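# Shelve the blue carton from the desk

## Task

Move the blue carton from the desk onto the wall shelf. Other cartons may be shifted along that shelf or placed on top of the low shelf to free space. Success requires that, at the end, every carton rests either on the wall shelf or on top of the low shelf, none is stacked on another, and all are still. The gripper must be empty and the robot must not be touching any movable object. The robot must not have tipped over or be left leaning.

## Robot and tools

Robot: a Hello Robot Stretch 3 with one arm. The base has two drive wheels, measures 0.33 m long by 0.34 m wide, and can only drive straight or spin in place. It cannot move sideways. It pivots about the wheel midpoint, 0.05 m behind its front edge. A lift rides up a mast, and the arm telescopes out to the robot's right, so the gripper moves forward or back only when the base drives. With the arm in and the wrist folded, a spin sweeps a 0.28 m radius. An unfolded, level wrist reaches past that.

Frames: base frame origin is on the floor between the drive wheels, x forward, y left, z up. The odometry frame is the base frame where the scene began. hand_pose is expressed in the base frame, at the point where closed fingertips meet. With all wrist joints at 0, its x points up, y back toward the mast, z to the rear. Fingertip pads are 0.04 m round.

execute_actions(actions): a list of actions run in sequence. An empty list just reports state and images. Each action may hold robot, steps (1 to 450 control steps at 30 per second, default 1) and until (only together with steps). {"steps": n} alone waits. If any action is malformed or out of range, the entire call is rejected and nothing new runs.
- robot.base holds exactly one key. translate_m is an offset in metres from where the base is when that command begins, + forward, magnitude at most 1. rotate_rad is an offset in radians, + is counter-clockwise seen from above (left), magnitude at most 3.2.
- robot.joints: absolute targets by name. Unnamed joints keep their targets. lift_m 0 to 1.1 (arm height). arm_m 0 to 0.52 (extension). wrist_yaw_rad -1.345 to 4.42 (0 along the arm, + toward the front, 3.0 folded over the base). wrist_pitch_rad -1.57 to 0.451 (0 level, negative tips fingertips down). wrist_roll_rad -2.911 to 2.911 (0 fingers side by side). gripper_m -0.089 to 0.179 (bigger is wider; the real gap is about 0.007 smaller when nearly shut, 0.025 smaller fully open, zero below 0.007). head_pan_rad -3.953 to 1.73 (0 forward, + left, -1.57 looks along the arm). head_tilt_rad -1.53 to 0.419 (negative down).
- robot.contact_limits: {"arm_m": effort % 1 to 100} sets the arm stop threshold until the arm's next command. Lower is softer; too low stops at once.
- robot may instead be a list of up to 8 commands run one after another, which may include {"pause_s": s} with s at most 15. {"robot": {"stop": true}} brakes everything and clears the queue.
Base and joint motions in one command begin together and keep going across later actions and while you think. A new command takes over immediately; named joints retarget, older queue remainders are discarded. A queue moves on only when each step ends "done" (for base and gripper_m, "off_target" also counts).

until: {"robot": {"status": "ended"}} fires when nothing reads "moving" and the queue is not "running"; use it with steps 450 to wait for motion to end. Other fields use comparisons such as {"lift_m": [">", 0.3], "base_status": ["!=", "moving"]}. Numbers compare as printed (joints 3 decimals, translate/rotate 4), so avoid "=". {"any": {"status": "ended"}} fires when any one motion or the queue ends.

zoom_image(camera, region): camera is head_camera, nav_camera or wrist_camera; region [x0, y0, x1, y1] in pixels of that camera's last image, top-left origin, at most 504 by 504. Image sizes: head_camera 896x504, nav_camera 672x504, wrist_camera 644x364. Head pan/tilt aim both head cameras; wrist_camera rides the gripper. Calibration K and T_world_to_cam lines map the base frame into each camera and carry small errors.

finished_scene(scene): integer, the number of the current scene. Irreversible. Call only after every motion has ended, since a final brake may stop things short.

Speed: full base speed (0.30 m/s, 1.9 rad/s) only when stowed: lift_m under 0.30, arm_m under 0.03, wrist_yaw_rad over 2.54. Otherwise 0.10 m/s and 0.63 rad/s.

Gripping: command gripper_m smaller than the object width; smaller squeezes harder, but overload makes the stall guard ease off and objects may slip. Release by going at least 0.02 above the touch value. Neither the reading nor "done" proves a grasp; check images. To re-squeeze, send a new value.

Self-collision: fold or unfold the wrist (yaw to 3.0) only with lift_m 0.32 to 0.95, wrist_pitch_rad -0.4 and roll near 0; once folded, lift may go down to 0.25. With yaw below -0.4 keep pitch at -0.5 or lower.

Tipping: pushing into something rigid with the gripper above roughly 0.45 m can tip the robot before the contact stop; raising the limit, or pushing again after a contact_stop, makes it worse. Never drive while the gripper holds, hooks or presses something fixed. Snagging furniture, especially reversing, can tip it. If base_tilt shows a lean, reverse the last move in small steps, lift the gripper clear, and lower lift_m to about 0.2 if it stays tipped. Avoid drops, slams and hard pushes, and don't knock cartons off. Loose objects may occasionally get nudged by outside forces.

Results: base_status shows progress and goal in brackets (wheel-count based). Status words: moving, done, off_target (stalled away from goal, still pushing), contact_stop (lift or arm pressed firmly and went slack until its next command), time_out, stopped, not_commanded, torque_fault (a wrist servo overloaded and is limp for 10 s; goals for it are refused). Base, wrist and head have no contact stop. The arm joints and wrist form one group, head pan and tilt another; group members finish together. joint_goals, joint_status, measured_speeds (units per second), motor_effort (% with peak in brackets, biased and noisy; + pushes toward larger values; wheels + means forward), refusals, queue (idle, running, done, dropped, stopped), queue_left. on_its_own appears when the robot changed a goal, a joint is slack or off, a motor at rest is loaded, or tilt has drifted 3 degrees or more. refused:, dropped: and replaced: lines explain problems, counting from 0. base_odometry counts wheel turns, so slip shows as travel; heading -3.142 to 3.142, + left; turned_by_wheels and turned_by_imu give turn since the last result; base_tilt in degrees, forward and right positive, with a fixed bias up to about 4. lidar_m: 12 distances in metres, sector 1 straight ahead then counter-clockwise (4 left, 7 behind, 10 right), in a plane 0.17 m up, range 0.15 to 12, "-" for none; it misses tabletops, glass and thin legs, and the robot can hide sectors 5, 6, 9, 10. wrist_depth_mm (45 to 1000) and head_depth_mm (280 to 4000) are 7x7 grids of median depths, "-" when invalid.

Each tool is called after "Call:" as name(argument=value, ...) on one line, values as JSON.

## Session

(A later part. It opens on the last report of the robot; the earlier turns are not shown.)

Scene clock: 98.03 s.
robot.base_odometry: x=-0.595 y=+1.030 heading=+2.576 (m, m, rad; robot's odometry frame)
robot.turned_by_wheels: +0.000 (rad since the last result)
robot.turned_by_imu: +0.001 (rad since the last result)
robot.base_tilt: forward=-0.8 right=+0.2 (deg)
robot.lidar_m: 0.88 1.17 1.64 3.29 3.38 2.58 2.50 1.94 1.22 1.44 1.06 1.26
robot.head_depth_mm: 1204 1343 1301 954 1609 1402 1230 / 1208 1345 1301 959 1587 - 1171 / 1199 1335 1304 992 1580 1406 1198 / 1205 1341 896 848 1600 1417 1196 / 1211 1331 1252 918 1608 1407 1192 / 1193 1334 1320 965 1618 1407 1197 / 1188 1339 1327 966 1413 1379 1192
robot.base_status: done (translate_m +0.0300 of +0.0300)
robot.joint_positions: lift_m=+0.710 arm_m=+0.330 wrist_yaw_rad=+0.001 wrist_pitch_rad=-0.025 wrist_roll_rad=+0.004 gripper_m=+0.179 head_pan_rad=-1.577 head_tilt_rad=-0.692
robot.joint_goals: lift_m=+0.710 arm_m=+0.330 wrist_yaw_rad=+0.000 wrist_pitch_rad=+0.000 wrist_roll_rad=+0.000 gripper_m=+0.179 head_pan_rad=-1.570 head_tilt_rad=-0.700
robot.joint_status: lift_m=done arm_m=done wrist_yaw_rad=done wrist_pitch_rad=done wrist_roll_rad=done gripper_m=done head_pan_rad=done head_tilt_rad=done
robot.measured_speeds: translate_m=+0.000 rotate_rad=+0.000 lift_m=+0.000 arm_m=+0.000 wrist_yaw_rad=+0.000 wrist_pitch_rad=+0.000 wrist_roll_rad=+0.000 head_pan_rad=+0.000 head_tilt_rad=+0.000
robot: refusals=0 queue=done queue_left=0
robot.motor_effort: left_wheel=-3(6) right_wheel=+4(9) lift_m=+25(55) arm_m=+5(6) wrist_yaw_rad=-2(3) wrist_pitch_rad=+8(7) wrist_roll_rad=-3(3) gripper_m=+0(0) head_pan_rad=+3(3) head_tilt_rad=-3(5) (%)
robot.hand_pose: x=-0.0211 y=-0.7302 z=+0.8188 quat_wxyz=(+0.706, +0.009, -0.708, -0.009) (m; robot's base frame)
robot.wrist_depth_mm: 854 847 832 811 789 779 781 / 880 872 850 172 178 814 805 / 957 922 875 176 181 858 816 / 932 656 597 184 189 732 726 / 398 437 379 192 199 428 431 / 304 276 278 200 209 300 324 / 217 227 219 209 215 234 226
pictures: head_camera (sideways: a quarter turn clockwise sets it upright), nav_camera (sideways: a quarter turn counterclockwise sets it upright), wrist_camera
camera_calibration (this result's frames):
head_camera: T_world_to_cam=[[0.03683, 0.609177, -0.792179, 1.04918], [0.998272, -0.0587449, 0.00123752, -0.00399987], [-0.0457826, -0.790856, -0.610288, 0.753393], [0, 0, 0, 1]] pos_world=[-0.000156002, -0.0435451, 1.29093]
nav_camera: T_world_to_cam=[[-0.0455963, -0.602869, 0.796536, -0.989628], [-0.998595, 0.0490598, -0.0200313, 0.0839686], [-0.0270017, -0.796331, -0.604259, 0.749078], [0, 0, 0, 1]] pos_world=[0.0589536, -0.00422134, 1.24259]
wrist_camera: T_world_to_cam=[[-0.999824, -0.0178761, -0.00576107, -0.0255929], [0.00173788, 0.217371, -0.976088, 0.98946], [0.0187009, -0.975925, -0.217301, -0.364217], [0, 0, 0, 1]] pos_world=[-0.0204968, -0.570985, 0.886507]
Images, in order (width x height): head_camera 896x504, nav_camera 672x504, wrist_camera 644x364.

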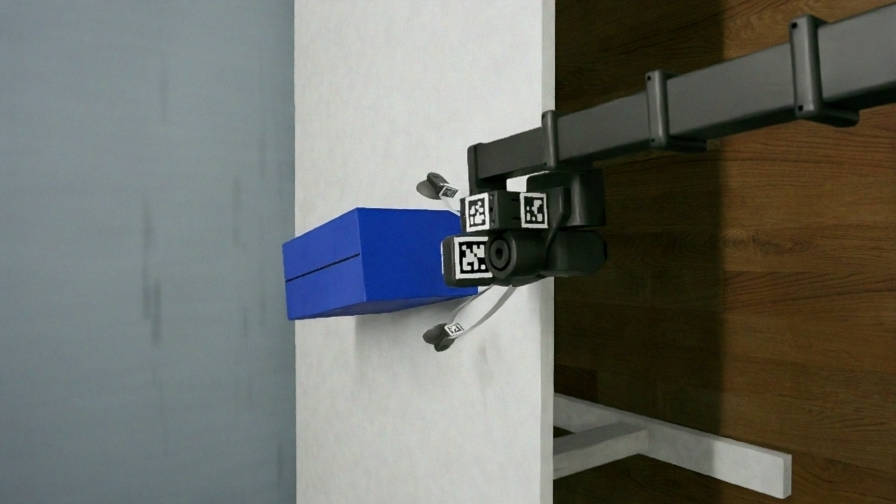

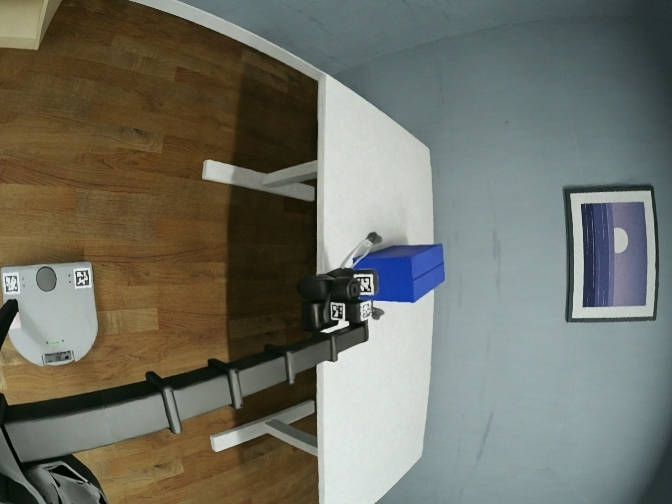

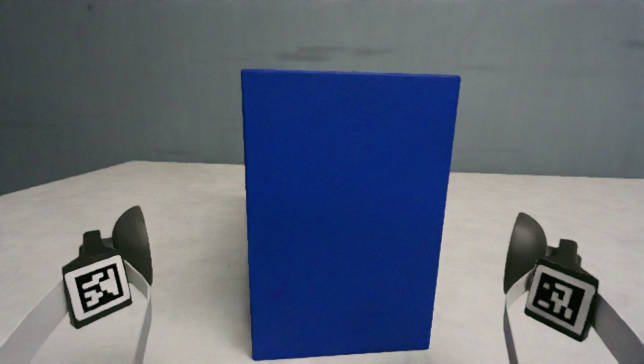

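Call:
execute_actions(actions=[{"robot":[{"base":{"translate_m":-0.012}},{"joints":{"arm_m":0.425}},{"joints":{"gripper_m":0.06}},{"pause_s":1},{"joints":{"lift_m":0.77}},{"joints":{"arm_m":0.0}}],"steps":450,"until":{"robot":{"status":"ended"}}}])

Scene clock: 109.77 s.
robot.base_odometry: x=-0.585 y=+1.024 heading=+2.576 (m, m, rad; robot's odometry frame)
robot.turned_by_wheels: +0.000 (rad since the last result)
robot.turned_by_imu: +0.001 (rad since the last result)
robot.base_tilt: forward=-0.6 right=+0.1 (deg)
robot.lidar_m: 0.89 1.18 1.65 3.29 3.35 2.57 2.48 1.93 1.21 1.44 1.07 1.27
robot.head_depth_mm: 1208 1343 1301 950 1593 1402 1247 / 1209 1343 1302 957 1593 1406 1244 / 1204 1336 1302 953 491 530 - / 1208 1344 1320 657 477 499 - / 1201 1345 1311 678 509 1344 1195 / 1199 1338 1319 962 1617 1403 1196 / 1196 1324 1321 968 1399 1397 1198
robot.base_status: done (translate_m -0.0120 of -0.0120)
robot.joint_positions: lift_m=+0.769 arm_m=+0.000 wrist_yaw_rad=+0.001 wrist_pitch_rad=-0.032 wrist_roll_rad=+0.004 gripper_m=+0.090 head_pan_rad=-1.577 head_tilt_rad=-0.692
robot.joint_goals: lift_m=+0.770 arm_m=+0.000 wrist_yaw_rad=+0.000 wrist_pitch_rad=+0.000 wrist_roll_rad=+0.000 gripper_m=+0.089 head_pan_rad=-1.570 head_tilt_rad=-0.700
robot.joint_status: lift_m=done arm_m=done wrist_yaw_rad=done wrist_pitch_rad=done wrist_roll_rad=done gripper_m=done head_pan_rad=done head_tilt_rad=done
robot.measured_speeds: translate_m=+0.000 rotate_rad=+0.000 lift_m=+0.000 arm_m=+0.000 wrist_yaw_rad=+0.000 wrist_pitch_rad=+0.000 wrist_roll_rad=+0.000 head_pan_rad=+0.000 head_tilt_rad=+0.000
robot: refusals=0 queue=done queue_left=0
robot.on_its_own: gripper_m is held at +0.089, not at your +0.060, by its stall guard, which is not easing now
robot.motor_effort: left_wheel=-4(10) right_wheel=+4(6) lift_m=+56(58) arm_m=-6(7) wrist_yaw_rad=-1(2) wrist_pitch_rad=+10(10) wrist_roll_rad=-3(3) gripper_m=-21(99) head_pan_rad=+3(3) head_tilt_rad=-4(4) (%)
robot.hand_pose: x=-0.0212 y=-0.4007 z=+0.8759 quat_wxyz=(+0.706, +0.012, -0.708, -0.011) (m; robot's base frame)
robot.wrist_depth_mm: - - - - - - - / - - 114 122 130 - - / - - 113 120 128 - - / - 890 112 119 127 837 977 / 535 583 111 118 127 537 578 / - - 110 118 126 - 419 / - - 110 117 125 - -
pictures: head_camera (sideways: a quarter turn clockwise sets it upright), nav_camera (sideways: a quarter turn counterclockwise sets it upright), wrist_camera
camera_calibration (this result's frames):
head_camera: T_world_to_cam=[[0.0368298, 0.609177, -0.792179, 1.04918], [0.998272, -0.0587446, 0.00123748, -0.00399982], [-0.0457824, -0.790855, -0.610288, 0.753394], [0, 0, 0, 1]] pos_world=[-0.000155992, -0.0435451, 1.29093]
nav_camera: T_world_to_cam=[[-0.0455961, -0.602869, 0.796536, -0.989628], [-0.998595, 0.0490595, -0.0200312, 0.0839686], [-0.0270015, -0.79633, -0.604259, 0.749079], [0, 0, 0, 1]] pos_world=[0.0589536, -0.00422129, 1.24259]
wrist_camera: T_world_to_cam=[[-0.999829, -0.0175392, -0.00587753, -0.0192125], [0.00179281, 0.224365, -0.974504, 0.975053], [0.0184107, -0.974347, -0.224295, -0.0234894], [0, 0, 0, 1]] pos_world=[-0.0205248, -0.241991, 0.944811]
Images, in order (width x height): head_camera 896x504, nav_camera 672x504, wrist_camera 644x364.

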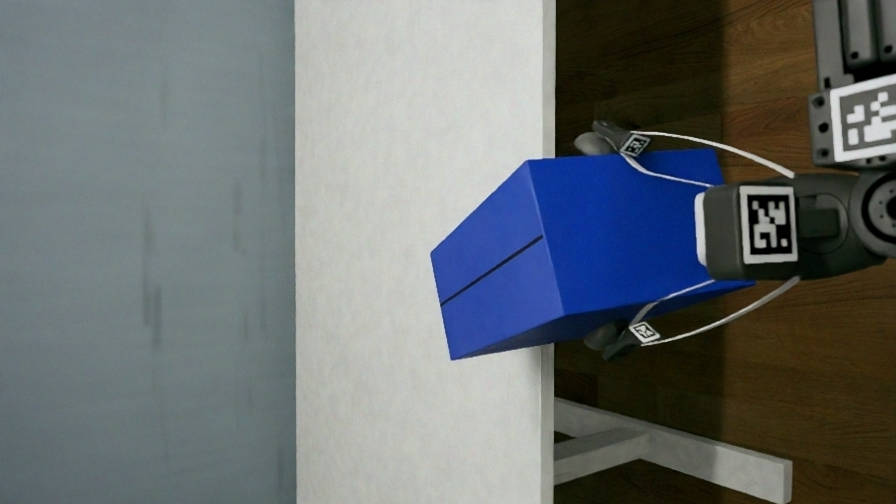

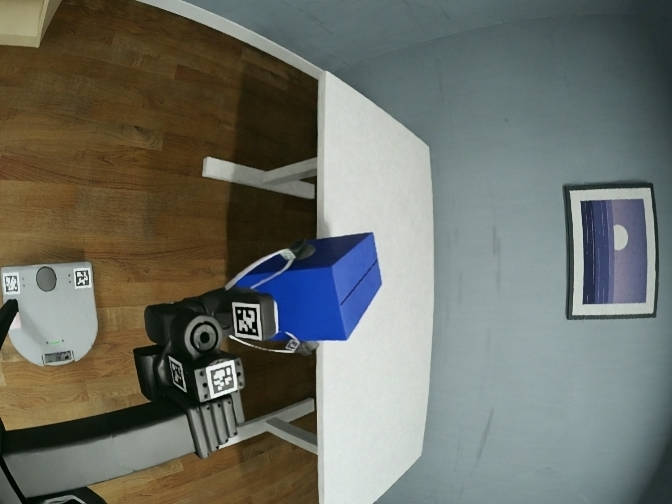

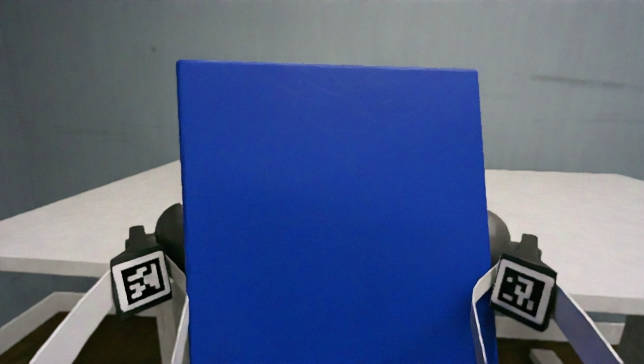

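Call:
execute_actions(actions=[{"robot":[{"base":{"rotate_rad":1.805}},{"base":{"translate_m":1.0}},{"base":{"translate_m":1.0}},{"base":{"translate_m":0.43}},{"base":{"rotate_rad":1.32},"joints":{"head_tilt_rad":-0.6}}],"steps":450,"until":{"robot":{"status":"ended"}}},{"steps":450,"until":{"robot":{"status":"ended"}}},{"steps":450,"until":{"robot":{"status":"ended"}}}])

Scene clock: 146.97 s.
robot.base_odometry: x=-1.377 y=-1.273 heading=-0.583 (m, m, rad; robot's odometry frame)
robot.turned_by_wheels: +3.125 (rad since the last result)
robot.turned_by_imu: +3.141 (rad since the last result)
robot.base_tilt: forward=-0.7 right=+0.2 (deg)
robot.lidar_m: 1.80 1.90 2.70 3.24 2.14 1.76 1.95 1.35 1.02 1.00 1.05 1.49
robot.head_depth_mm: 823 904 997 847 933 1412 1243 / 820 903 992 849 929 1406 1242 / 818 898 995 946 564 492 1214 / 821 897 995 1077 507 474 - / 820 900 999 1082 585 559 1251 / 817 895 993 864 927 1422 1248 / 816 894 990 1050 1230 1423 1259
robot.base_status: done (rotate_rad +1.3199 of +1.3200)
robot.joint_positions: lift_m=+0.769 arm_m=+0.000 wrist_yaw_rad=+0.001 wrist_pitch_rad=-0.032 wrist_roll_rad=+0.004 gripper_m=+0.090 head_pan_rad=-1.577 head_tilt_rad=-0.606
robot.joint_goals: lift_m=+0.770 arm_m=+0.000 wrist_yaw_rad=+0.000 wrist_pitch_rad=+0.000 wrist_roll_rad=+0.000 gripper_m=+0.089 head_pan_rad=-1.570 head_tilt_rad=-0.600
robot.joint_status: lift_m=done arm_m=done wrist_yaw_rad=done wrist_pitch_rad=done wrist_roll_rad=done gripper_m=done head_pan_rad=done head_tilt_rad=done
robot.measured_speeds: translate_m=+0.000 rotate_rad=+0.000 lift_m=+0.000 arm_m=+0.000 wrist_yaw_rad=+0.000 wrist_pitch_rad=+0.000 wrist_roll_rad=+0.000 head_pan_rad=+0.000 head_tilt_rad=+0.000
robot: refusals=0 queue=done queue_left=0
robot.on_its_own: gripper_m is held at +0.089, not at your +0.060, by its stall guard, which is not easing now
robot.motor_effort: left_wheel=-4(11) right_wheel=+4(9) lift_m=+56(56) arm_m=-6(7) wrist_yaw_rad=-1(2) wrist_pitch_rad=+10(10) wrist_roll_rad=-3(3) gripper_m=-21(20) head_pan_rad=+3(2) head_tilt_rad=+4(15) (%)
robot.hand_pose: x=-0.0212 y=-0.4007 z=+0.8759 quat_wxyz=(+0.706, +0.012, -0.708, -0.011) (m; robot's base frame)
robot.wrist_depth_mm: 715 726 714 702 685 676 669 / 758 755 114 121 130 709 683 / 795 786 112 120 128 707 709 / 830 817 112 119 127 485 495 / 872 861 111 118 126 505 516 / 914 - 110 117 126 - 526 / 961 948 110 117 125 856 837
pictures: head_camera (sideways: a quarter turn clockwise sets it upright), nav_camera (sideways: a quarter turn counterclockwise sets it upright), wrist_camera
camera_calibration (this result's frames):
head_camera: T_world_to_cam=[[0.036417, 0.539178, -0.841404, 1.11336], [0.998274, -0.0584469, 0.00575332, -0.00987935], [-0.0460754, -0.840161, -0.540376, 0.662441], [0, 0, 0, 1]] pos_world=[-0.000160641, -0.0443181, 1.29481]
nav_camera: T_world_to_cam=[[-0.0451812, -0.53252, 0.84521, -1.05309], [-0.998606, 0.0471896, -0.0236495, 0.0886817], [-0.0272913, -0.845101, -0.53391, 0.657558], [0, 0, 0, 1]] pos_world=[0.0589237, -0.00927459, 1.24326]
wrist_camera: T_world_to_cam=[[-0.999829, -0.017539, -0.00588367, -0.019207], [0.00179882, 0.224365, -0.974504, 0.975053], [0.0184119, -0.974347, -0.224295, -0.0234886], [0, 0, 0, 1]] pos_world=[-0.0205252, -0.24199, 0.944811]
Images, in order (width x height): head_camera 896x504, nav_camera 672x504, wrist_camera 644x364.

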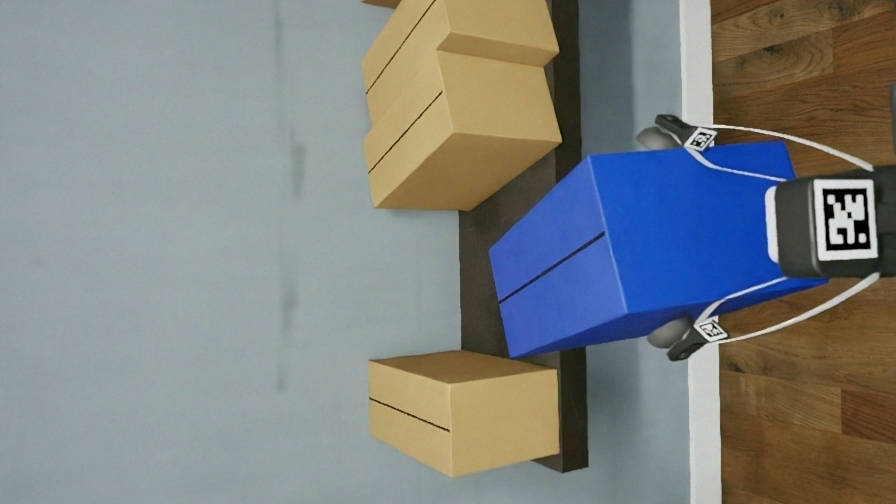

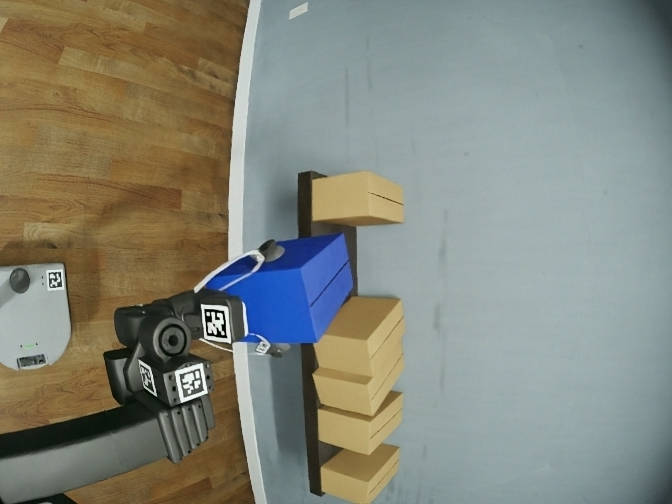

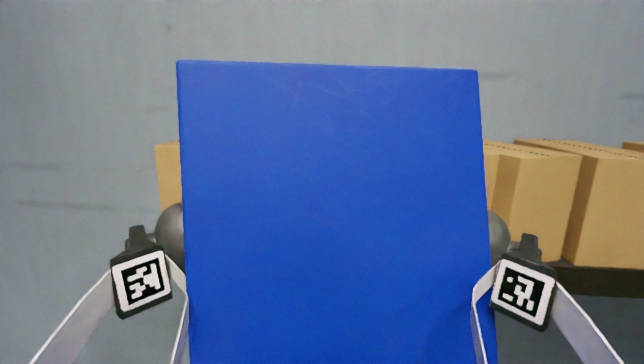

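Call:
execute_actions(actions=[{"robot":[{"joints":{"wrist_yaw_rad":-0.2,"lift_m":0.74},"base":{"translate_m":0.04}},{"joints":{"arm_m":0.4}},{"joints":{"lift_m":0.705}}],"steps":450,"until":{"robot":{"status":"ended"}}}])

Scene clock: 155.87 s.
robot.base_odometry: x=-1.343 y=-1.295 heading=-0.583 (m, m, rad; robot's odometry frame)
robot.turned_by_wheels: +0.000 (rad since the last result)
robot.turned_by_imu: -0.002 (rad since the last result)
robot.base_tilt: forward=-4.3 right=-5.3 (deg)
robot.lidar_m: 1.78 1.87 2.41 1.68 1.59 1.62 1.96 1.38 1.04 1.02 1.07 1.52
robot.head_depth_mm: 923 1002 1090 966 1010 1460 - / 925 997 1087 957 1004 - 1272 / 926 999 1088 966 1362 1472 1320 / 928 1002 1086 854 1357 1480 1332 / 921 1002 1086 1176 1102 1480 1346 / 922 1002 1081 1039 1007 1448 1362 / 921 998 1085 1175 1298 1464 1378
robot.base_status: done (translate_m +0.0400 of +0.0400)
robot.joint_positions: lift_m=+0.740 arm_m=+0.399 wrist_yaw_rad=-0.200 wrist_pitch_rad=+0.036 wrist_roll_rad=-0.001 gripper_m=+0.093 head_pan_rad=-1.577 head_tilt_rad=-0.605
robot.joint_goals: lift_m=+0.740 arm_m=+0.400 wrist_yaw_rad=-0.200 wrist_pitch_rad=+0.000 wrist_roll_rad=+0.000 gripper_m=+0.092 head_pan_rad=-1.570 head_tilt_rad=-0.600
robot.joint_status: lift_m=contact_stop arm_m=done wrist_yaw_rad=done wrist_pitch_rad=done wrist_roll_rad=done gripper_m=done head_pan_rad=done head_tilt_rad=done
robot.measured_speeds: translate_m=+0.000 rotate_rad=+0.000 lift_m=+0.000 arm_m=+0.000 wrist_yaw_rad=+0.000 wrist_pitch_rad=+0.024 wrist_roll_rad=+0.000 head_pan_rad=+0.000 head_tilt_rad=+0.000
robot: refusals=0 queue=dropped queue_left=0
robot.on_its_own: base_tilt is 6.5 degrees off its reading at the scene's start (forward=-0.8 right=+0.2); gripper_m is held at +0.092, not at your +0.060, by its stall guard, which is not easing now; lift_m is slack since a contact_stop, until your next command for it (your +0.705 is given up)
robot.motor_effort: left_wheel=-4(11) right_wheel=+1(10) lift_m=+39(55) arm_m=+13(22) wrist_yaw_rad=-1(31) wrist_pitch_rad=-12(43) wrist_roll_rad=+1(20) gripper_m=-19(24) head_pan_rad=+2(2) head_tilt_rad=+3(3) (%)
robot.hand_pose: x=-0.0724 y=-0.7959 z=+0.8635 quat_wxyz=(+0.705, -0.083, -0.702, -0.058) (m; robot's base frame)
robot.wrist_depth_mm: 390 404 421 437 458 476 500 / 393 410 428 445 466 488 507 / 404 414 430 446 470 490 518 / 402 422 155 170 476 499 524 / 406 419 121 135 156 480 394 / 327 - 101 112 125 - 259 / 280 435 87 96 106 118 232
pictures: head_camera (sideways: a quarter turn clockwise sets it upright), nav_camera (sideways: a quarter turn counterclockwise sets it upright), wrist_camera
camera_calibration (this result's frames):
head_camera: T_world_to_cam=[[0.0364107, 0.538476, -0.841854, 1.11394], [0.998274, -0.058438, 0.00579713, -0.00993639], [-0.0460746, -0.840612, -0.539675, 0.661529], [0, 0, 0, 1]] pos_world=[-0.000160496, -0.044324, 1.29485]
nav_camera: T_world_to_cam=[[-0.0451749, -0.531816, 0.845654, -1.05367], [-0.998606, 0.0471658, -0.0236839, 0.0887265], [-0.0272905, -0.845546, -0.533205, 0.65664], [0, 0, 0, 1]] pos_world=[0.0589235, -0.00932326, 1.24327]
wrist_camera: T_world_to_cam=[[-0.98331, 0.18194, 0.000371906, 0.0771412], [0.0283888, 0.155448, -0.987436, 1.00994], [-0.179712, -0.970945, -0.158019, -0.47932], [0, 0, 0, 1]] pos_world=[-0.0389568, -0.636422, 0.921483]
Images, in order (width x height): head_camera 896x504, nav_camera 672x504, wrist_camera 644x364.

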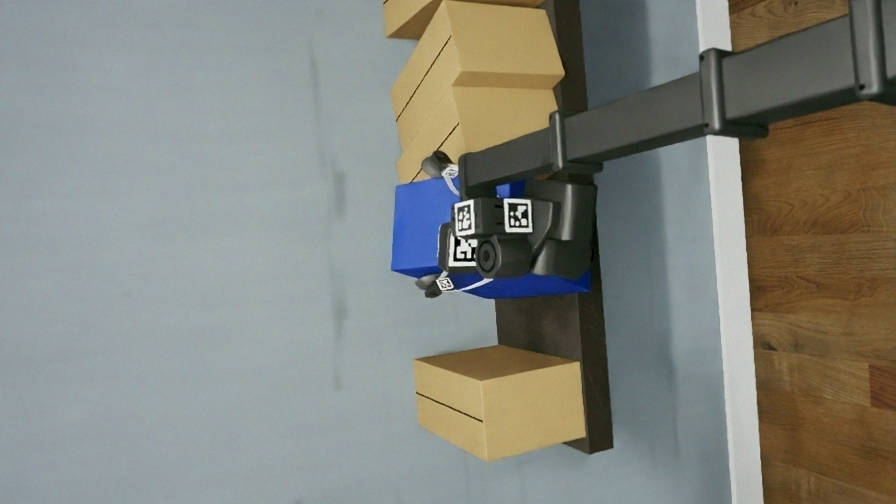

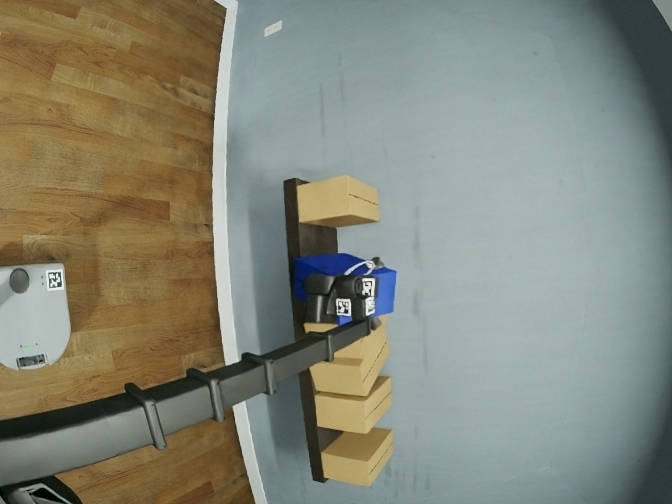

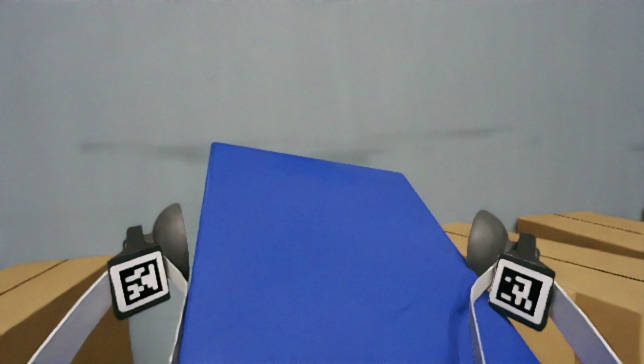

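Call:
execute_actions(actions=[{"robot":[{"joints":{"lift_m":0.80}},{"joints":{"arm_m":0.3}}],"steps":300,"until":{"robot":{"status":"ended"}}}])

Scene clock: 160.77 s.
robot.base_odometry: x=-1.343 y=-1.295 heading=-0.583 (m, m, rad; robot's odometry frame)
robot.turned_by_wheels: +0.000 (rad since the last result)
robot.turned_by_imu: +0.015 (rad since the last result)
robot.base_tilt: forward=-0.7 right=+0.1 (deg)
robot.lidar_m: 1.76 1.87 2.68 3.24 2.17 1.80 1.99 1.34 1.02 1.00 1.05 1.51
robot.head_depth_mm: 819 902 991 851 929 1409 - / 820 897 991 865 - 1412 1236 / 822 900 992 737 1294 1410 1247 / 821 902 995 745 1319 1428 1243 / 820 898 988 1033 982 1428 1252 / 821 900 995 865 930 1426 1256 / 818 900 998 1114 1263 1424 1264
robot.base_status: done (translate_m +0.0400 of +0.0400)
robot.joint_positions: lift_m=+0.800 arm_m=+0.300 wrist_yaw_rad=-0.199 wrist_pitch_rad=+0.097 wrist_roll_rad=+0.005 gripper_m=+0.093 head_pan_rad=-1.577 head_tilt_rad=-0.604
robot.joint_goals: lift_m=+0.800 arm_m=+0.300 wrist_yaw_rad=-0.200 wrist_pitch_rad=+0.000 wrist_roll_rad=+0.000 gripper_m=+0.092 head_pan_rad=-1.570 head_tilt_rad=-0.600
robot.joint_status: lift_m=done arm_m=done wrist_yaw_rad=done wrist_pitch_rad=done wrist_roll_rad=done gripper_m=done head_pan_rad=done head_tilt_rad=done
robot.measured_speeds: translate_m=+0.000 rotate_rad=+0.000 lift_m=+0.000 arm_m=+0.000 wrist_yaw_rad=+0.000 wrist_pitch_rad=+0.000 wrist_roll_rad=+0.000 head_pan_rad=+0.000 head_tilt_rad=+0.000
robot: refusals=0 queue=done queue_left=0
robot.on_its_own: gripper_m is held at +0.092, not at your +0.060, by its stall guard, which is not easing now; wrist_pitch_rad is at rest, and its effort (-31) is outside its rest range (-20 to +32)
robot.motor_effort: left_wheel=+0(27) right_wheel=+0(7) lift_m=+27(43) arm_m=-4(14) wrist_yaw_rad=-1(26) wrist_pitch_rad=-31(53) wrist_roll_rad=-3(28) gripper_m=-15(19) head_pan_rad=+3(2) head_tilt_rad=+2(3) (%)
robot.hand_pose: x=-0.0724 y=-0.6975 z=+0.9400 quat_wxyz=(+0.705, -0.104, -0.701, -0.036) (m; robot's base frame)
robot.wrist_depth_mm: 403 419 431 447 464 482 501 / 408 423 437 454 473 490 513 / 417 432 449 461 482 503 533 / 423 439 448 460 492 514 536 / 430 436 156 160 169 523 471 / 268 - 130 134 138 - 288 / 209 313 113 115 118 127 270
pictures: head_camera (sideways: a quarter turn clockwise sets it upright), nav_camera (sideways: a quarter turn counterclockwise sets it upright), wrist_camera
camera_calibration (this result's frames):
head_camera: T_world_to_cam=[[0.036397, 0.537025, -0.842781, 1.11515], [0.998275, -0.0584185, 0.00588765, -0.0100542], [-0.0460722, -0.841541, -0.538225, 0.659643], [0, 0, 0, 1]] pos_world=[-0.00016015, -0.0443362, 1.29493]
nav_camera: T_world_to_cam=[[-0.0451613, -0.530358, 0.84657, -1.05486], [-0.998607, 0.0471156, -0.023755, 0.0888191], [-0.0272879, -0.846463, -0.531747, 0.654743], [0, 0, 0, 1]] pos_world=[0.058923, -0.00942375, 1.24328]
wrist_camera: T_world_to_cam=[[-0.983464, 0.181051, -0.00434304, 0.0630125], [0.0218136, 0.0946161, -0.995275, 1.03465], [-0.179784, -0.978912, -0.097001, -0.434537], [0, 0, 0, 1]] pos_world=[-0.0387219, -0.534677, 0.987887]
Images, in order (width x height): head_camera 896x504, nav_camera 672x504, wrist_camera 644x364.

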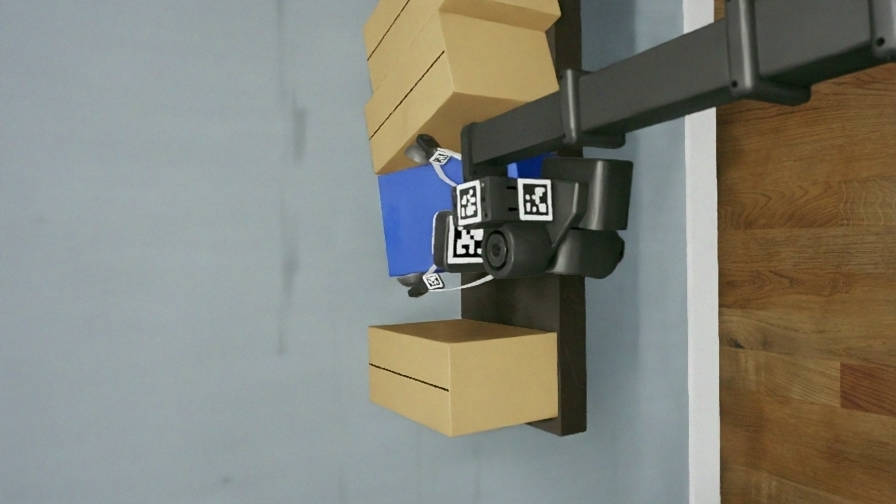

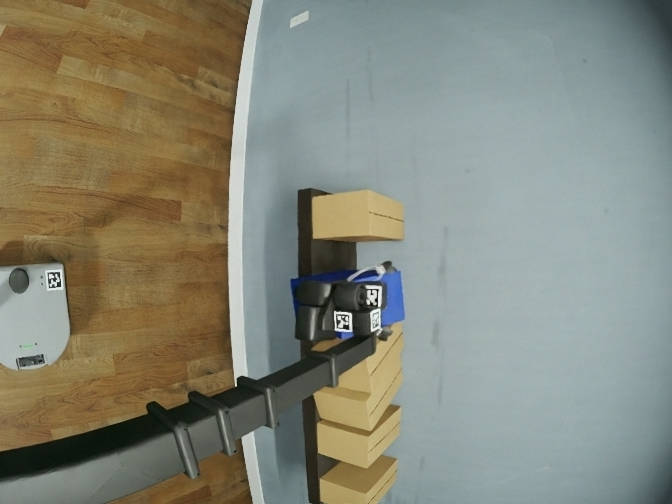

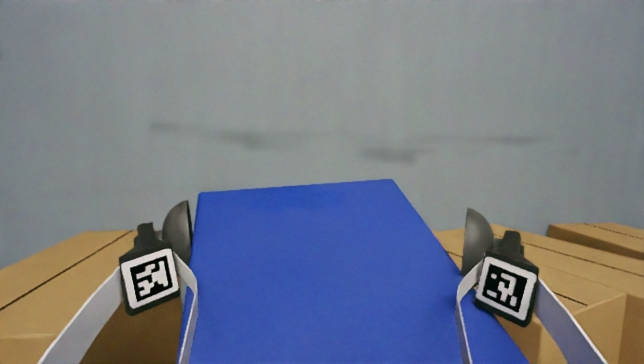

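Call:
execute_actions(actions=[{"robot":[{"joints":{"lift_m":0.86}},{"joints":{"arm_m":0.0,"wrist_yaw_rad":0}},{"pause_s":1}],"steps":300,"until":{"robot":{"status":"ended"}}}])

Scene clock: 168.67 s.
robot.base_odometry: x=-1.343 y=-1.295 heading=-0.583 (m, m, rad; robot's odometry frame)
robot.turned_by_wheels: +0.000 (rad since the last result)
robot.turned_by_imu: +0.001 (rad since the last result)
robot.base_tilt: forward=-0.7 right=+0.2 (deg)
robot.lidar_m: 1.76 1.86 2.68 3.25 2.17 1.80 1.99 1.34 1.02 1.00 1.06 1.51
robot.head_depth_mm: 822 898 990 853 935 1410 - / 821 902 1000 887 928 441 - / 821 902 996 1063 477 430 - / 817 900 996 1077 473 - - / 818 897 996 1032 687 617 1242 / 822 901 992 864 926 1423 1265 / 819 896 995 1118 1264 1423 1255
robot.base_status: done (translate_m +0.0400 of +0.0400)
robot.joint_positions: lift_m=+0.859 arm_m=+0.000 wrist_yaw_rad=-0.001 wrist_pitch_rad=-0.029 wrist_roll_rad=+0.005 gripper_m=+0.093 head_pan_rad=-1.577 head_tilt_rad=-0.604
robot.joint_goals: lift_m=+0.860 arm_m=+0.000 wrist_yaw_rad=+0.000 wrist_pitch_rad=+0.000 wrist_roll_rad=+0.000 gripper_m=+0.092 head_pan_rad=-1.570 head_tilt_rad=-0.600
robot.joint_status: lift_m=done arm_m=done wrist_yaw_rad=done wrist_pitch_rad=done wrist_roll_rad=done gripper_m=done head_pan_rad=done head_tilt_rad=done
robot.measured_speeds: translate_m=+0.000 rotate_rad=+0.000 lift_m=+0.000 arm_m=+0.000 wrist_yaw_rad=+0.000 wrist_pitch_rad=+0.000 wrist_roll_rad=+0.000 head_pan_rad=+0.000 head_tilt_rad=+0.000
robot: refusals=0 queue=done queue_left=0
robot.on_its_own: gripper_m is held at +0.092, not at your +0.060, by its stall guard, which is not easing now
robot.motor_effort: left_wheel=+0(1) right_wheel=+1(1) lift_m=+56(58) arm_m=-6(8) wrist_yaw_rad=+1(4) wrist_pitch_rad=+9(31) wrist_roll_rad=-3(3) gripper_m=-15(15) head_pan_rad=+3(3) head_tilt_rad=+2(2) (%)
robot.hand_pose: x=-0.0218 y=-0.4008 z=+0.9668 quat_wxyz=(+0.706, +0.010, -0.708, -0.011) (m; robot's base frame)
robot.wrist_depth_mm: 737 741 718 709 686 682 674 / 776 758 748 729 722 702 696 / 800 790 780 759 740 730 715 / 850 822 778 778 712 725 739 / 876 865 160 165 178 511 519 / 911 - 133 136 141 - 542 / 972 943 113 116 119 128 548
pictures: head_camera (sideways: a quarter turn clockwise sets it upright), nav_camera (sideways: a quarter turn counterclockwise sets it upright), wrist_camera
camera_calibration (this result's frames):
head_camera: T_world_to_cam=[[0.0363966, 0.537025, -0.842781, 1.11515], [0.998275, -0.0584178, 0.00588764, -0.0100542], [-0.0460716, -0.841541, -0.538225, 0.659643], [0, 0, 0, 1]] pos_world=[-0.000160118, -0.0443362, 1.29493]
nav_camera: T_world_to_cam=[[-0.0451609, -0.530358, 0.84657, -1.05486], [-0.998607, 0.0471148, -0.023755, 0.0888191], [-0.0272873, -0.846463, -0.531747, 0.654743], [0, 0, 0, 1]] pos_world=[0.058923, -0.00942371, 1.24328]
wrist_camera: T_world_to_cam=[[-0.999861, -0.0153958, -0.00644995, -0.0178163], [0.0028855, 0.221171, -0.975231, 1.06304], [0.016441, -0.975114, -0.221095, -0.0066488], [0, 0, 0, 1]] pos_world=[-0.020772, -0.241871, 1.03513]
Images, in order (width x height): head_camera 896x504, nav_camera 672x504, wrist_camera 644x364.

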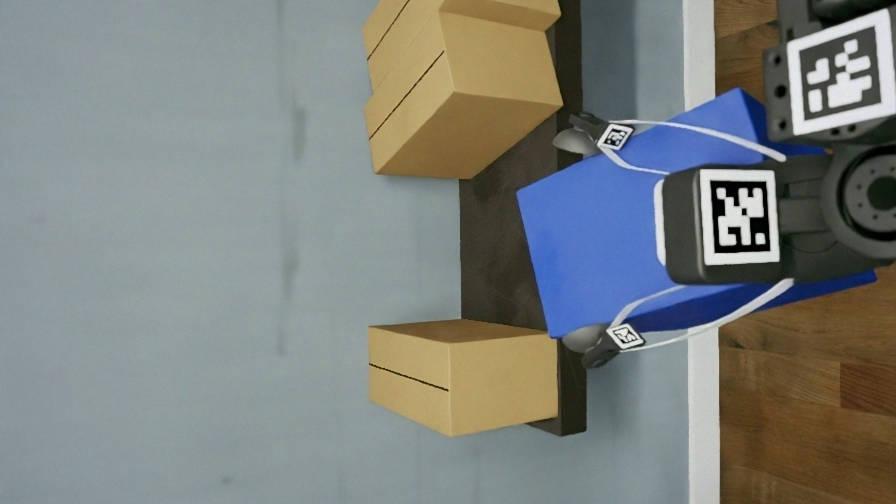

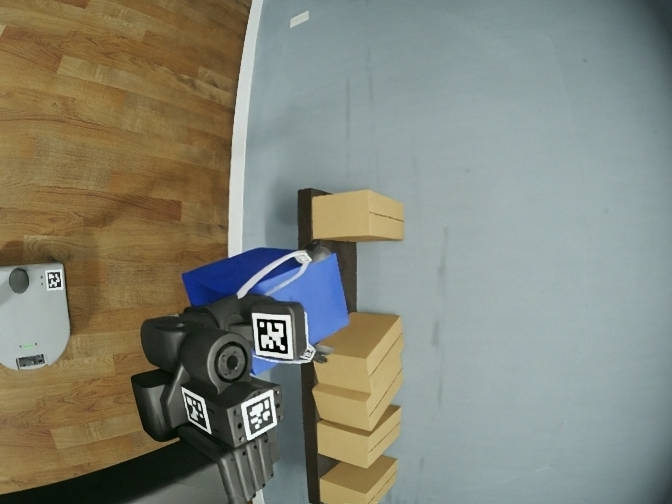

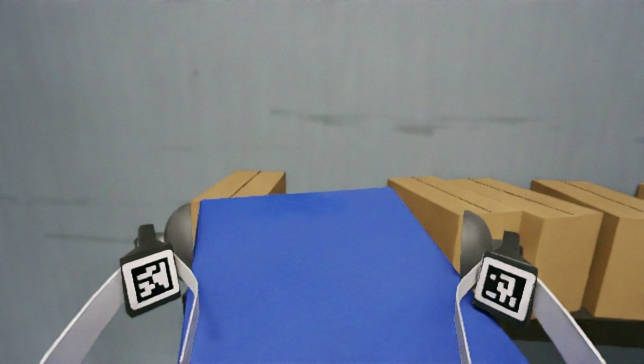

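Call:
execute_actions(actions=[{"robot":[{"joints":{"wrist_pitch_rad":-0.35,"wrist_yaw_rad":-0.2,"lift_m":0.93},"base":{"translate_m":0.05}},{"joints":{"arm_m":0.3}}],"steps":400,"until":{"robot":{"status":"ended"}}}])

Scene clock: 178.17 s.
robot.base_odometry: x=-1.301 y=-1.323 heading=-0.583 (m, m, rad; robot's odometry frame)
robot.turned_by_wheels: +0.000 (rad since the last result)
robot.turned_by_imu: +0.001 (rad since the last result)
robot.base_tilt: forward=-0.7 right=+0.2 (deg)
robot.lidar_m: 1.72 1.81 2.60 3.72 2.20 1.85 2.04 1.35 1.02 1.00 1.06 1.52
robot.head_depth_mm: 823 904 991 - - 1413 1240 / 822 899 969 1013 975 1406 1243 / 824 898 969 - 661 1418 1250 / 825 899 969 - 666 1421 1249 / 822 902 998 871 929 1430 1252 / 822 899 997 1065 1242 1423 1254 / 823 906 992 1117 1272 1425 1254
robot.base_status: done (translate_m +0.0500 of +0.0500)
robot.joint_positions: lift_m=+0.929 arm_m=+0.300 wrist_yaw_rad=-0.199 wrist_pitch_rad=-0.373 wrist_roll_rad=+0.005 gripper_m=+0.093 head_pan_rad=-1.577 head_tilt_rad=-0.604
robot.joint_goals: lift_m=+0.930 arm_m=+0.300 wrist_yaw_rad=-0.200 wrist_pitch_rad=-0.350 wrist_roll_rad=+0.000 gripper_m=+0.092 head_pan_rad=-1.570 head_tilt_rad=-0.600
robot.joint_status: lift_m=done arm_m=done wrist_yaw_rad=done wrist_pitch_rad=done wrist_roll_rad=done gripper_m=done head_pan_rad=done head_tilt_rad=done
robot.measured_speeds: translate_m=+0.000 rotate_rad=+0.000 lift_m=+0.000 arm_m=+0.000 wrist_yaw_rad=+0.000 wrist_pitch_rad=+0.000 wrist_roll_rad=+0.000 head_pan_rad=+0.000 head_tilt_rad=+0.000
robot: refusals=0 queue=done queue_left=0
robot.on_its_own: gripper_m is held at +0.092, not at your +0.060, by its stall guard, which is not easing now
robot.motor_effort: left_wheel=+1(6) right_wheel=+0(6) lift_m=+56(57) arm_m=+6(7) wrist_yaw_rad=-2(6) wrist_pitch_rad=+7(9) wrist_roll_rad=-3(3) gripper_m=-15(15) head_pan_rad=+1(2) head_tilt_rad=+3(2) (%)
robot.hand_pose: x=-0.0669 y=-0.6699 z=+0.9524 quat_wxyz=(+0.677, +0.061, -0.706, -0.200) (m; robot's base frame)
robot.wrist_depth_mm: 381 395 403 422 432 453 463 / 414 426 438 457 474 491 515 / 447 455 469 501 493 488 502 / 488 356 393 526 408 363 367 / 525 298 159 163 173 313 326 / 274 - 134 138 141 - 367 / 674 319 117 119 122 131 438
pictures: head_camera (sideways: a quarter turn clockwise sets it upright), nav_camera (sideways: a quarter turn counterclockwise sets it upright), wrist_camera
camera_calibration (this result's frames):
head_camera: T_world_to_cam=[[0.0363968, 0.537025, -0.842781, 1.11515], [0.998275, -0.0584181, 0.00588765, -0.0100543], [-0.0460718, -0.841541, -0.538225, 0.659643], [0, 0, 0, 1]] pos_world=[-0.000160129, -0.0443362, 1.29493]
nav_camera: T_world_to_cam=[[-0.045161, -0.530358, 0.84657, -1.05486], [-0.998607, 0.0471151, -0.023755, 0.0888191], [-0.0272875, -0.846463, -0.531747, 0.654743], [0, 0, 0, 1]] pos_world=[0.058923, -0.00942374, 1.24328]
wrist_camera: T_world_to_cam=[[-0.98277, 0.184466, -0.0116156, 0.0727659], [0.108715, 0.526085, -0.843454, 1.19455], [-0.149478, -0.830185, -0.537075, 0.115435], [0, 0, 0, 1]] pos_world=[-0.0410982, -0.546024, 1.07039]
Images, in order (width x height): head_camera 896x504, nav_camera 672x504, wrist_camera 644x364.

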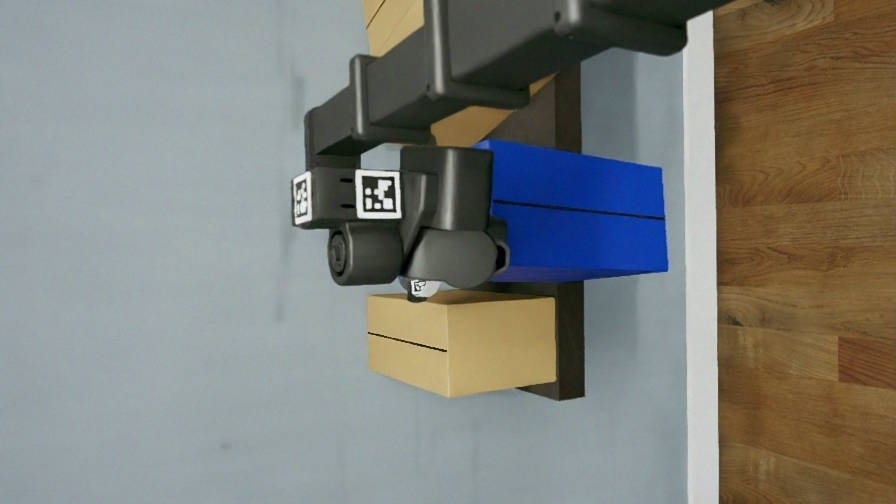

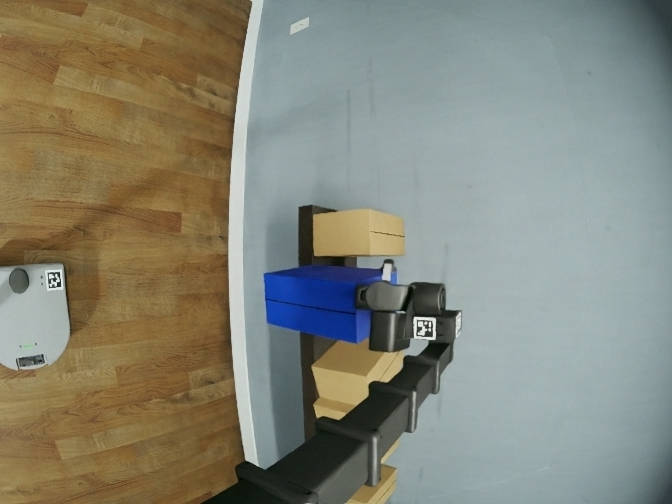

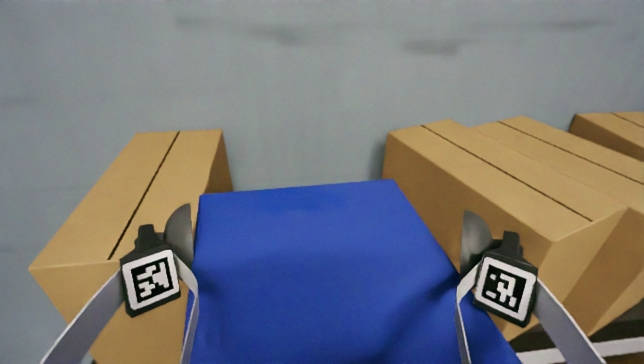

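Call:
execute_actions(actions=[{"robot":[{"joints":{"arm_m":0.49}},{"joints":{"lift_m":0.87}}],"steps":400,"until":{"robot":{"status":"ended"}}}])

Scene clock: 183.03 s.
robot.base_odometry: x=-1.301 y=-1.323 heading=-0.582 (m, m, rad; robot's odometry frame)
robot.turned_by_wheels: +0.000 (rad since the last result)
robot.turned_by_imu: +0.001 (rad since the last result)
robot.base_tilt: forward=-0.7 right=+0.0 (deg)
robot.lidar_m: 1.72 1.81 2.60 3.73 2.20 1.84 2.04 1.34 1.02 1.00 1.06 1.52
robot.head_depth_mm: 826 898 993 852 - 1408 1242 / 823 903 988 - 1288 1418 1249 / 824 902 - 837 974 1404 1247 / 824 903 - 819 932 1417 1246 / 824 903 1002 868 929 1415 1254 / 826 902 1003 1066 1244 1421 1256 / 822 903 999 1114 1272 1422 1258
robot.base_status: done (translate_m +0.0500 of +0.0500)
robot.joint_positions: lift_m=+0.897 arm_m=+0.490 wrist_yaw_rad=-0.199 wrist_pitch_rad=-0.293 wrist_roll_rad=-0.007 gripper_m=+0.093 head_pan_rad=-1.577 head_tilt_rad=-0.604
robot.joint_goals: lift_m=+0.897 arm_m=+0.490 wrist_yaw_rad=-0.200 wrist_pitch_rad=-0.350 wrist_roll_rad=+0.000 gripper_m=+0.092 head_pan_rad=-1.570 head_tilt_rad=-0.600
robot.joint_status: lift_m=contact_stop arm_m=done wrist_yaw_rad=done wrist_pitch_rad=done wrist_roll_rad=done gripper_m=done head_pan_rad=done head_tilt_rad=done
robot.measured_speeds: translate_m=+0.000 rotate_rad=+0.000 lift_m=-0.006 arm_m=+0.000 wrist_yaw_rad=+0.000 wrist_pitch_rad=+0.216 wrist_roll_rad=-0.024 head_pan_rad=+0.000 head_tilt_rad=+0.000
robot: refusals=0 queue=dropped queue_left=0
robot.on_its_own: gripper_m is held at +0.092, not at your +0.060, by its stall guard, which is not easing now; lift_m is slack since a contact_stop, until your next command for it (your +0.870 is given up)
robot.motor_effort: left_wheel=+2(2) right_wheel=-3(4) lift_m=+46(57) arm_m=+5(8) wrist_yaw_rad=-2(2) wrist_pitch_rad=-23(26) wrist_roll_rad=+5(5) gripper_m=-15(15) head_pan_rad=+2(2) head_tilt_rad=+2(2) (%)
robot.hand_pose: x=-0.0686 y=-0.8682 z=+0.9389 quat_wxyz=(+0.689, +0.034, -0.704, -0.172) (m; robot's base frame)
robot.wrist_depth_mm: 222 226 233 240 249 257 266 / 235 243 251 260 268 278 290 / 254 261 272 280 292 305 317 / 273 283 292 301 317 333 350 / 290 290 161 166 180 307 293 / 226 - 129 134 138 - 238 / 195 193 110 112 114 121 208
pictures: head_camera (sideways: a quarter turn clockwise sets it upright), nav_camera (sideways: a quarter turn counterclockwise sets it upright), wrist_camera
camera_calibration (this result's frames):
head_camera: T_world_to_cam=[[0.0363977, 0.537025, -0.842781, 1.11515], [0.998275, -0.0584197, 0.00588765, -0.0100542], [-0.0460732, -0.841541, -0.538225, 0.659643], [0, 0, 0, 1]] pos_world=[-0.000160203, -0.0443362, 1.29493]
nav_camera: T_world_to_cam=[[-0.0451619, -0.530358, 0.84657, -1.05486], [-0.998607, 0.0471167, -0.023755, 0.0888191], [-0.027289, -0.846463, -0.531747, 0.654743], [0, 0, 0, 1]] pos_world=[0.058923, -0.00942382, 1.24328]
wrist_camera: T_world_to_cam=[[-0.983611, 0.180303, 0.000592131, 0.0924157], [0.0839639, 0.460951, -0.883445, 1.26694], [-0.159561, -0.868916, -0.468535, -0.155406], [0, 0, 0, 1]] pos_world=[-0.0402729, -0.735695, 1.0464]
Images, in order (width x height): head_camera 896x504, nav_camera 672x504, wrist_camera 644x364.

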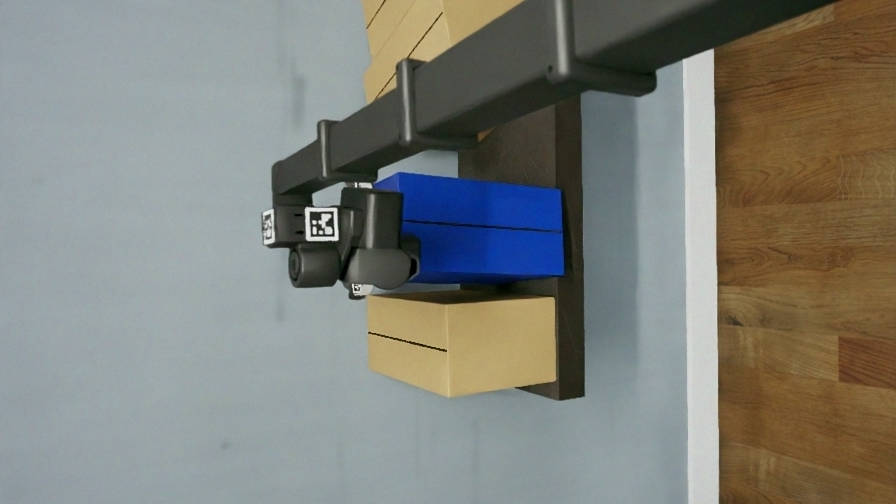

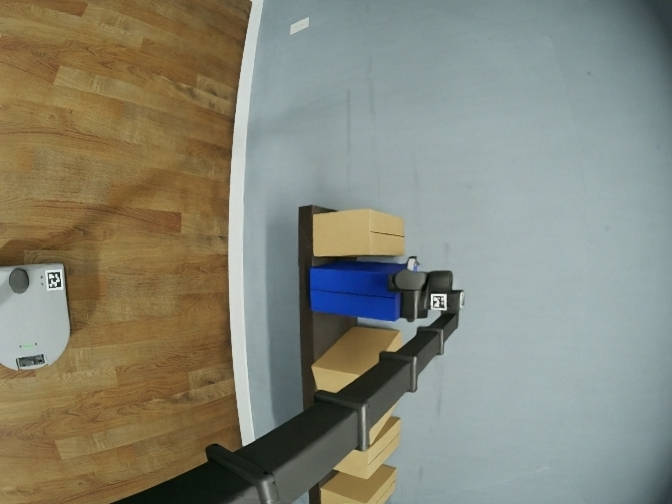

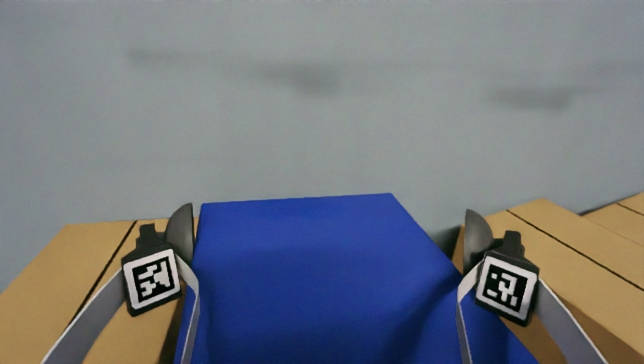

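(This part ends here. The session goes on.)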